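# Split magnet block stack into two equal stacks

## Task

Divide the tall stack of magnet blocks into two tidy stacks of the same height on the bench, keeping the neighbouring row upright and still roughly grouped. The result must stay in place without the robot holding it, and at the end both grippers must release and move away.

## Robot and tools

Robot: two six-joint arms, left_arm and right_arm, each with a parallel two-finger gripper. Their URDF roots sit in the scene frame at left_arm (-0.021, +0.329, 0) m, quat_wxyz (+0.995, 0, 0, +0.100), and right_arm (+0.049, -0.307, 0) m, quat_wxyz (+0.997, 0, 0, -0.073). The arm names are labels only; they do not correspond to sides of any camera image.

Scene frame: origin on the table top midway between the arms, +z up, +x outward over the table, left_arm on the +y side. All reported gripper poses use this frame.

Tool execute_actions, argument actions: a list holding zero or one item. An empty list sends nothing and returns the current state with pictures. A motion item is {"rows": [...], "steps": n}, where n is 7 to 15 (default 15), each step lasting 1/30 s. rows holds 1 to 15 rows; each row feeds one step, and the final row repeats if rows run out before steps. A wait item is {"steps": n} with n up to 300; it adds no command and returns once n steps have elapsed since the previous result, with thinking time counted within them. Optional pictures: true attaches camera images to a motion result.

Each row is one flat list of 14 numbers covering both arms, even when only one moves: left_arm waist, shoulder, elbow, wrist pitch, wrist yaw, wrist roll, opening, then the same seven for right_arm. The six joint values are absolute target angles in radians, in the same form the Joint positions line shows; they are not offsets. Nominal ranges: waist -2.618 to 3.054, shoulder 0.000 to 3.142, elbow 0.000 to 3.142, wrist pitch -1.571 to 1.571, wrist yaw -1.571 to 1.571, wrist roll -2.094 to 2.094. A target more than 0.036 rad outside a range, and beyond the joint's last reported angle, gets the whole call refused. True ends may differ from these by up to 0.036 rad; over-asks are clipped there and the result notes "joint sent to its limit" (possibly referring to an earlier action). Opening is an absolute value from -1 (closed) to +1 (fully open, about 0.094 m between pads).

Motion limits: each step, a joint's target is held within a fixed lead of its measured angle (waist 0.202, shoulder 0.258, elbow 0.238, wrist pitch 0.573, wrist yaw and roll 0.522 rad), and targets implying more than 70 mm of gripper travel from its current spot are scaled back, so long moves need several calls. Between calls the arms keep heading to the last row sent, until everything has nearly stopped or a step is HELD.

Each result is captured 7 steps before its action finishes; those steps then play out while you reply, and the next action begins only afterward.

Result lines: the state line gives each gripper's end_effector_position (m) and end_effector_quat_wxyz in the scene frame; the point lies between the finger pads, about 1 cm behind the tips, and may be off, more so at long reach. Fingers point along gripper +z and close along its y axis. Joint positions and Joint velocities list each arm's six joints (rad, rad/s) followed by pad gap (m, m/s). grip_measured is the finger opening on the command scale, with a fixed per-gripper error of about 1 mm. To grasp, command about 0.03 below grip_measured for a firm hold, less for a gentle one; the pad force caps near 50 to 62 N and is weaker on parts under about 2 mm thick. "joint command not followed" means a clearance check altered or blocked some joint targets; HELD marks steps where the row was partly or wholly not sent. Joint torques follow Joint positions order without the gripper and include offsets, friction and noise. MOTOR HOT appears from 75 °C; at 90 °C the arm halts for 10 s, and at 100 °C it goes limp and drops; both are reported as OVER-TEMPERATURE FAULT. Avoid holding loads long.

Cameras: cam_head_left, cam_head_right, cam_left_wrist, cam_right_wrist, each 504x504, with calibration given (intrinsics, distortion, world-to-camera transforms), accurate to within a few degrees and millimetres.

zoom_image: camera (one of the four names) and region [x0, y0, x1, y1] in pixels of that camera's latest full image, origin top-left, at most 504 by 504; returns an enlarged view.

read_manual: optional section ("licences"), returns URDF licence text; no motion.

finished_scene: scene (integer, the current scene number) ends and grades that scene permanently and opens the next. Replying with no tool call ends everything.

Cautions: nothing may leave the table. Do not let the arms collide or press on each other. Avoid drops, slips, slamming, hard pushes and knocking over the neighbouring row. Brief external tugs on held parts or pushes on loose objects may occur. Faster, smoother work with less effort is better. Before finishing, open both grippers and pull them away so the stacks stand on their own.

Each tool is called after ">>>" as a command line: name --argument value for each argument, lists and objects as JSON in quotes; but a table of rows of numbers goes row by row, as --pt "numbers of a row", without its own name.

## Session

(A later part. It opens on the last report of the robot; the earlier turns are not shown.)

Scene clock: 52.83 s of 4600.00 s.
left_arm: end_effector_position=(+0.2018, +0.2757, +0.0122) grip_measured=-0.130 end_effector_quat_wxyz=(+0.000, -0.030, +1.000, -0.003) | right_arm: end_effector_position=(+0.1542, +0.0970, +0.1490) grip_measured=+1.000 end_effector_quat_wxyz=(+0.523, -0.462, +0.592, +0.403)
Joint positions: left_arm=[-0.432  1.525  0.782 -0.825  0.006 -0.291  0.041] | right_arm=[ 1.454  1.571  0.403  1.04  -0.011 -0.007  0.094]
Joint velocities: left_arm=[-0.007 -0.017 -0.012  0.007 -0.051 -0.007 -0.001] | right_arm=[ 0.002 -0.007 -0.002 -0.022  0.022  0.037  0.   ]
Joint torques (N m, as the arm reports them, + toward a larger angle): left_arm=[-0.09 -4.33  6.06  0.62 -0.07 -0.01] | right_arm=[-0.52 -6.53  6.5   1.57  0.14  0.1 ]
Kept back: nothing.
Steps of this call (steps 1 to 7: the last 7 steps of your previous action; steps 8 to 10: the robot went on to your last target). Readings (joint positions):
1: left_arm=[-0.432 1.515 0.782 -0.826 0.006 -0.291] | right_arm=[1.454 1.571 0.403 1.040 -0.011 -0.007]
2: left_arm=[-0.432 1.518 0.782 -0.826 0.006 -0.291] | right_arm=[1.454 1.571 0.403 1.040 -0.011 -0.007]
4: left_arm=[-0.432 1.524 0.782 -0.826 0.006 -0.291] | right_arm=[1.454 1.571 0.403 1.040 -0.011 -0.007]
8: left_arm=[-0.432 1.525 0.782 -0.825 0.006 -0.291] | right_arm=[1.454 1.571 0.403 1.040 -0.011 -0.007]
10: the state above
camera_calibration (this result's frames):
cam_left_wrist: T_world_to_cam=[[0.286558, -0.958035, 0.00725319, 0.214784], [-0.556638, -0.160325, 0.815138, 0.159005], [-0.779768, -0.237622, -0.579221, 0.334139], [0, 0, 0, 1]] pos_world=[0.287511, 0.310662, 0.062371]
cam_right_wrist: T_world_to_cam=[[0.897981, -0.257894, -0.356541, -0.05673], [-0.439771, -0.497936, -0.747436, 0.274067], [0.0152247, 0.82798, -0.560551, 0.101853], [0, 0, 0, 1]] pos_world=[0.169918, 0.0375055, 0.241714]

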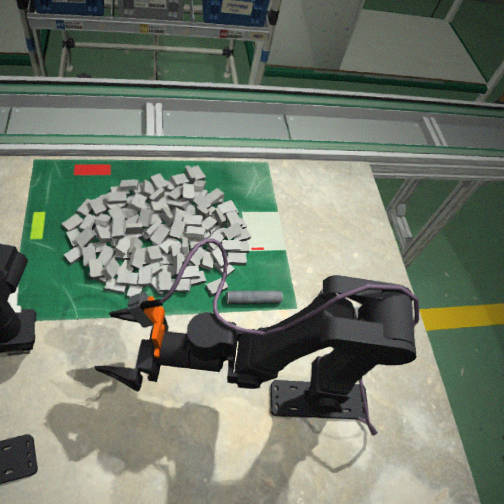

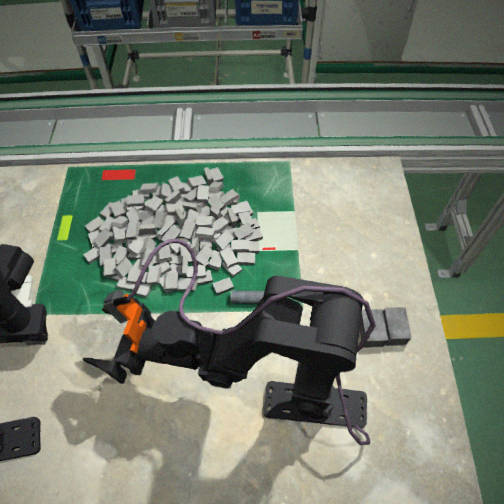

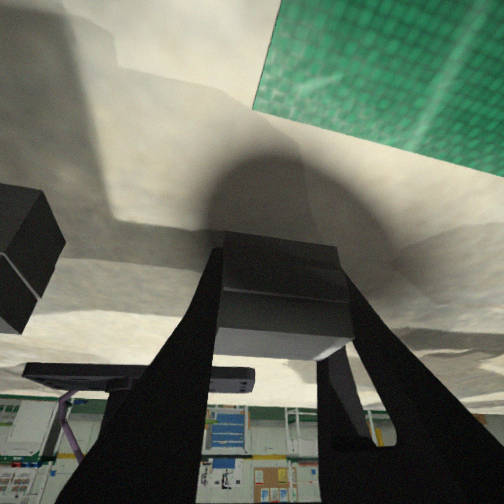

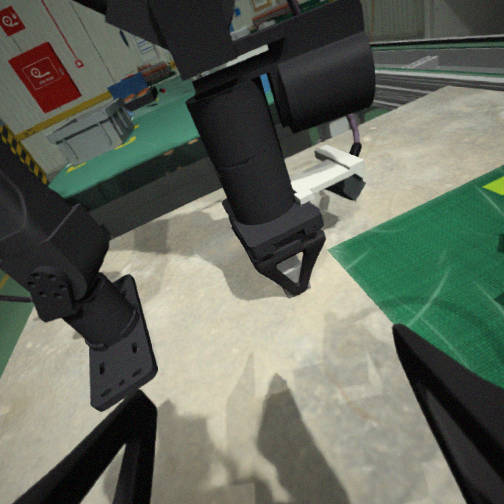

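>>> execute_actions --actions '[{"rows": [ [-0.432,1.524,0.784,-0.812,0,-0.291,-0.155, 1.446,1.557,0.414,1.043,0,0,1], [-0.432,1.521,0.785,-0.815,0,-0.291,-0.135, 1.446,1.557,0.414,1.043,0,0,1], [-0.432,1.519,0.785,-0.815,0,-0.291,-0.11, 1.446,1.557,0.414,1.043,0,0,1], [-0.432,1.517,0.785,-0.815,0,-0.291,-0.07, 1.446,1.557,0.414,1.043,0,0,1], [-0.432,1.515,0.785,-0.815,0,-0.291,0.0, 1.446,1.557,0.414,1.043,0,0,1], [-0.432,1.512,0.785,-0.815,0,-0.291,0.09, 1.446,1.557,0.414,1.043,0,0,1], [-0.432,1.508,0.785,-0.815,0,-0.291,0.19, 1.446,1.557,0.414,1.043,0,0,1], [-0.432,1.503,0.785,-0.815,0,-0.291,0.28, 1.446,1.557,0.414,1.043,0,0,1], [-0.432,1.496,0.785,-0.818,0,-0.291,0.35, 1.446,1.557,0.414,1.043,0,0,1], [-0.432,1.487,0.785,-0.822,0,-0.291,0.39, 1.446,1.557,0.414,1.043,0,0,1], [-0.432,1.472,0.785,-0.828,0,-0.291,0.40, 1.446,1.557,0.414,1.043,0,0,1], [-0.432,1.448,0.785,-0.835,0,-0.291,0.40, 1.446,1.557,0.414,1.043,0,0,1], [-0.432,1.417,0.785,-0.84,0,-0.291,0.40, 1.446,1.557,0.414,1.043,0,0,1], [-0.432,1.378,0.785,-0.84,0,-0.291,0.40, 1.446,1.557,0.414,1.043,0,0,1], [-0.432,1.332,0.785,-0.84,0,-0.291,0.40, 1.446,1.557,0.414,1.043,0,0,1] ], "steps": 15}]'

>>> execute_actions --actions '[{"rows": [ [-0.432,1.280,0.785,-0.84,0,-0.291,0.40, 1.446,1.557,0.414,1.043,0,0,1], [-0.432,1.223,0.785,-0.84,0,-0.291,0.40, 1.446,1.557,0.414,1.043,0,0,1], [-0.428,1.162,0.785,-0.84,0,-0.287,0.42, 1.446,1.557,0.414,1.043,0,0,1], [-0.420,1.100,0.785,-0.84,0,-0.277,0.46, 1.446,1.557,0.414,1.043,0,0,1], [-0.405,1.038,0.785,-0.84,0,-0.260,0.52, 1.446,1.557,0.414,1.043,0,0,1], [-0.383,0.977,0.785,-0.84,0,-0.235,0.59, 1.446,1.557,0.414,1.043,0,0,1], [-0.355,0.920,0.785,-0.84,0,-0.205,0.66, 1.446,1.557,0.414,1.043,0,0,1], [-0.323,0.868,0.785,-0.84,0,-0.170,0.73, 1.446,1.557,0.414,1.043,0,0,1], [-0.290,0.822,0.785,-0.84,0,-0.135,0.80, 1.446,1.557,0.414,1.043,0,0,1], [-0.258,0.783,0.785,-0.84,0,-0.100,0.86, 1.446,1.557,0.414,1.043,0,0,1], [-0.230,0.752,0.785,-0.84,0,-0.070,0.91, 1.446,1.557,0.414,1.043,0,0,1], [-0.208,0.728,0.785,-0.84,0,-0.045,0.95, 1.446,1.557,0.414,1.043,0,0,1], [-0.193,0.713,0.785,-0.84,0,-0.030,0.98, 1.446,1.557,0.414,1.043,0,0,1], [-0.184,0.704,0.785,-0.84,0,-0.022,1, 1.446,1.557,0.414,1.043,0,0,1], [-0.180,0.700,0.785,-0.84,0,-0.020,1, 1.446,1.557,0.414,1.043,0,0,1] ], "steps": 15}]'

>>> execute_actions --actions '[{"steps": 16}]' --pictures true

Scene clock: 57.87 s of 4600.00 s.
left_arm: end_effector_position=(+0.2018, +0.2757, +0.0122) grip_measured=+0.236 end_effector_quat_wxyz=(+0.000, -0.030, +1.000, -0.003) | right_arm: end_effector_position=(+0.1542, +0.0970, +0.1490) grip_measured=+1.000 end_effector_quat_wxyz=(+0.523, -0.462, +0.592, +0.403)
Joint positions: left_arm=[-0.432  1.525  0.782 -0.825  0.006 -0.291  0.058] | right_arm=[ 1.454  1.571  0.403  1.04  -0.011 -0.007  0.094]
Joint velocities: left_arm=[ 0.007 -0.012  0.007  0.066 -0.022  0.007  0.084] | right_arm=[-0.012  0.002 -0.007  0.037 -0.022  0.066  0.   ]
Joint torques (N m, as the arm reports them, + toward a larger angle): left_arm=[-0.01 -6.18  6.36  0.55 -0.04  0.  ] | right_arm=[-0.56 -6.53  6.46  1.57  0.15  0.09]
Steps of this call (steps 1 to 30: the robot went on to your last target; steps 31 to 90: nothing new was sent; then 1.77 s passed at rest; steps 91 to 98: the first 8 steps of this action). Readings (joint positions):
91: left_arm=[-0.432 1.525 0.782 -0.825 0.006 -0.291] | right_arm=[1.454 1.571 0.403 1.040 -0.011 -0.007]
92: left_arm=[-0.432 1.525 0.782 -0.825 0.006 -0.291] | right_arm=[1.454 1.571 0.403 1.040 -0.011 -0.007]
94: left_arm=[-0.432 1.525 0.782 -0.825 0.006 -0.291] | right_arm=[1.454 1.571 0.403 1.040 -0.011 -0.007]
98: the state above

Scene clock: 58.37 s of 4600.00 s.
left_arm: end_effector_position=(+0.2272, +0.2828, +0.1369) grip_measured=+0.697 end_effector_quat_wxyz=(+0.263, -0.032, +0.962, -0.062) | right_arm: end_effector_position=(+0.1542, +0.0970, +0.1490) grip_measured=+1.000 end_effector_quat_wxyz=(+0.523, -0.462, +0.592, +0.403)
Joint positions: left_arm=[-0.379  0.973  0.782 -0.832  0.01  -0.248  0.08 ] | right_arm=[ 1.454  1.571  0.403  1.04  -0.011 -0.007  0.094]
Joint velocities: left_arm=[ 0.745 -1.712  0.007  0.007  0.037  0.447  0.061] | right_arm=[0.012 0.017 0.002 0.007 0.022 0.007 0.   ]
Joint torques (N m, as the arm reports them, + toward a larger angle): left_arm=[ 0.91 -1.29  8.03  1.45 -0.09  0.08] | right_arm=[-0.54 -6.53  6.47  1.57  0.14  0.08]
Steps of this call (steps 1 to 7: the last 7 steps of your previous action; steps 8 to 15: the first 8 steps of this action). Readings (joint positions):
8: left_arm=[-0.432 1.390 0.782 -0.831 0.006 -0.291] | right_arm=[1.454 1.571 0.403 1.040 -0.011 -0.007]
9: left_arm=[-0.432 1.342 0.782 -0.832 0.006 -0.291] | right_arm=[1.454 1.571 0.403 1.040 -0.011 -0.007]
11: left_arm=[-0.432 1.226 0.782 -0.833 0.006 -0.290] | right_arm=[1.454 1.571 0.403 1.040 -0.011 -0.007]
15: the state above

Scene clock: 58.90 s of 4600.00 s.
left_arm: end_effector_position=(+0.2180, +0.3318, +0.1957) grip_measured=+1.000 end_effector_quat_wxyz=(+0.391, -0.022, +0.920, -0.006) | right_arm: end_effector_position=(+0.1542, +0.0970, +0.1490) grip_measured=+1.000 end_effector_quat_wxyz=(+0.523, -0.462, +0.592, +0.403)
Joint positions: left_arm=[-0.189  0.711  0.782 -0.836  0.002 -0.038  0.094] | right_arm=[ 1.454  1.571  0.403  1.04  -0.011 -0.007  0.094]
Joint velocities: left_arm=[-0.007 -0.002 -0.007 -0.051  0.007  0.051  0.   ] | right_arm=[-0.002  0.002 -0.007  0.066 -0.007 -0.022  0.   ]
Joint torques (N m, as the arm reports them, + toward a larger angle): left_arm=[ 0.75 -0.38  7.98  1.93 -0.04  0.11] | right_arm=[-0.54 -6.5   6.49  1.58  0.12  0.1 ]
Kept back: nothing.
Steps of this call (steps 1 to 7: the last 7 steps of your previous action; steps 8 to 16: the robot went on to your last target). Readings (joint positions):
1: left_arm=[-0.349 0.916 0.782 -0.832 0.009 -0.228] | right_arm=[1.454 1.571 0.403 1.040 -0.011 -0.007]
2: left_arm=[-0.317 0.864 0.782 -0.832 0.009 -0.205] | right_arm=[1.454 1.571 0.403 1.040 -0.011 -0.007]
4: left_arm=[-0.256 0.782 0.782 -0.832 0.006 -0.157] | right_arm=[1.454 1.571 0.403 1.040 -0.011 -0.007]
8: left_arm=[-0.193 0.713 0.782 -0.832 0.002 -0.084] | right_arm=[1.454 1.571 0.403 1.040 -0.011 -0.007]
16: the state above
camera_calibration (this result's frames):
cam_left_wrist: T_world_to_cam=[[0.19278, -0.961972, 0.193507, 0.24784], [-0.973375, -0.162557, 0.161606, 0.246954], [-0.124005, -0.219509, -0.967698, 0.393375], [0, 0, 0, 1]] pos_world=[0.241381, 0.364909, 0.2928]
cam_right_wrist: T_world_to_cam=[[0.897981, -0.257894, -0.356541, -0.05673], [-0.439771, -0.497936, -0.747436, 0.274067], [0.0152247, 0.82798, -0.560551, 0.101853], [0, 0, 0, 1]] pos_world=[0.169918, 0.0375055, 0.241714]

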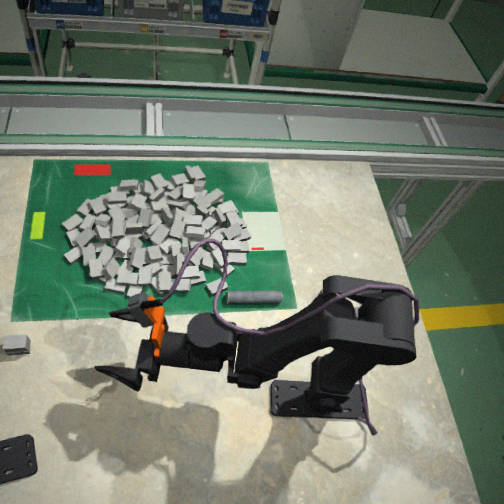

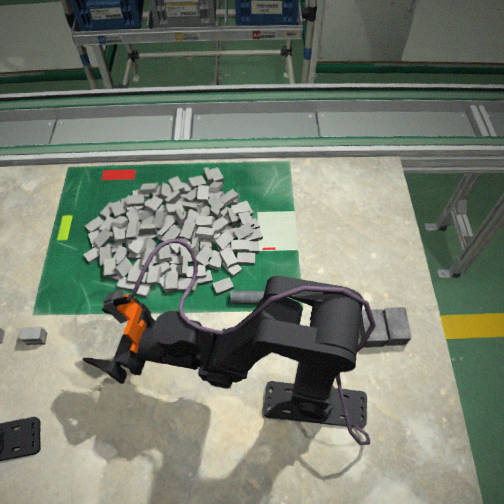

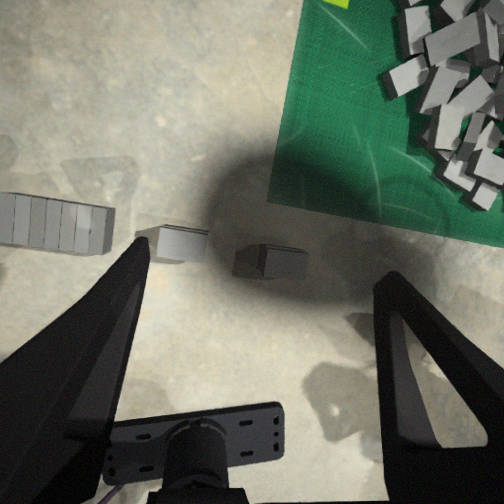

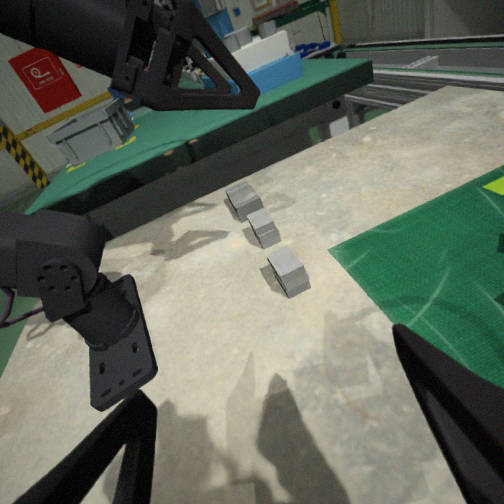

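>>> zoom_image --camera "cam_right_wrist" --region '[210, 175, 335, 300]'

>>> zoom_image --camera "cam_left_wrist" --region '[140, 200, 320, 300]'

Region (210, 175, 335, 300) of cam_right_wrist's 504x504 image, scaled by 4.032, with more detail than that image has.

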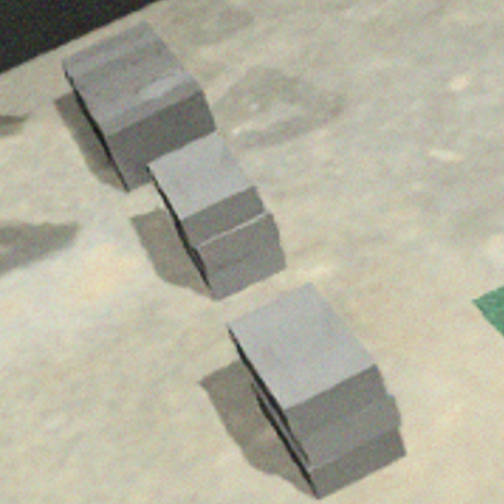

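Region (140, 200, 320, 300) of cam_left_wrist's 504x504 image, scaled by 2.800, with more detail than that image has.

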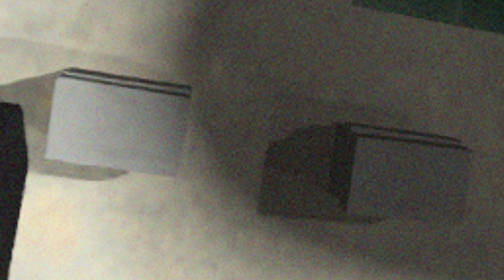

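>>> finished_scene --scene 1

The scene is finished: the task was done.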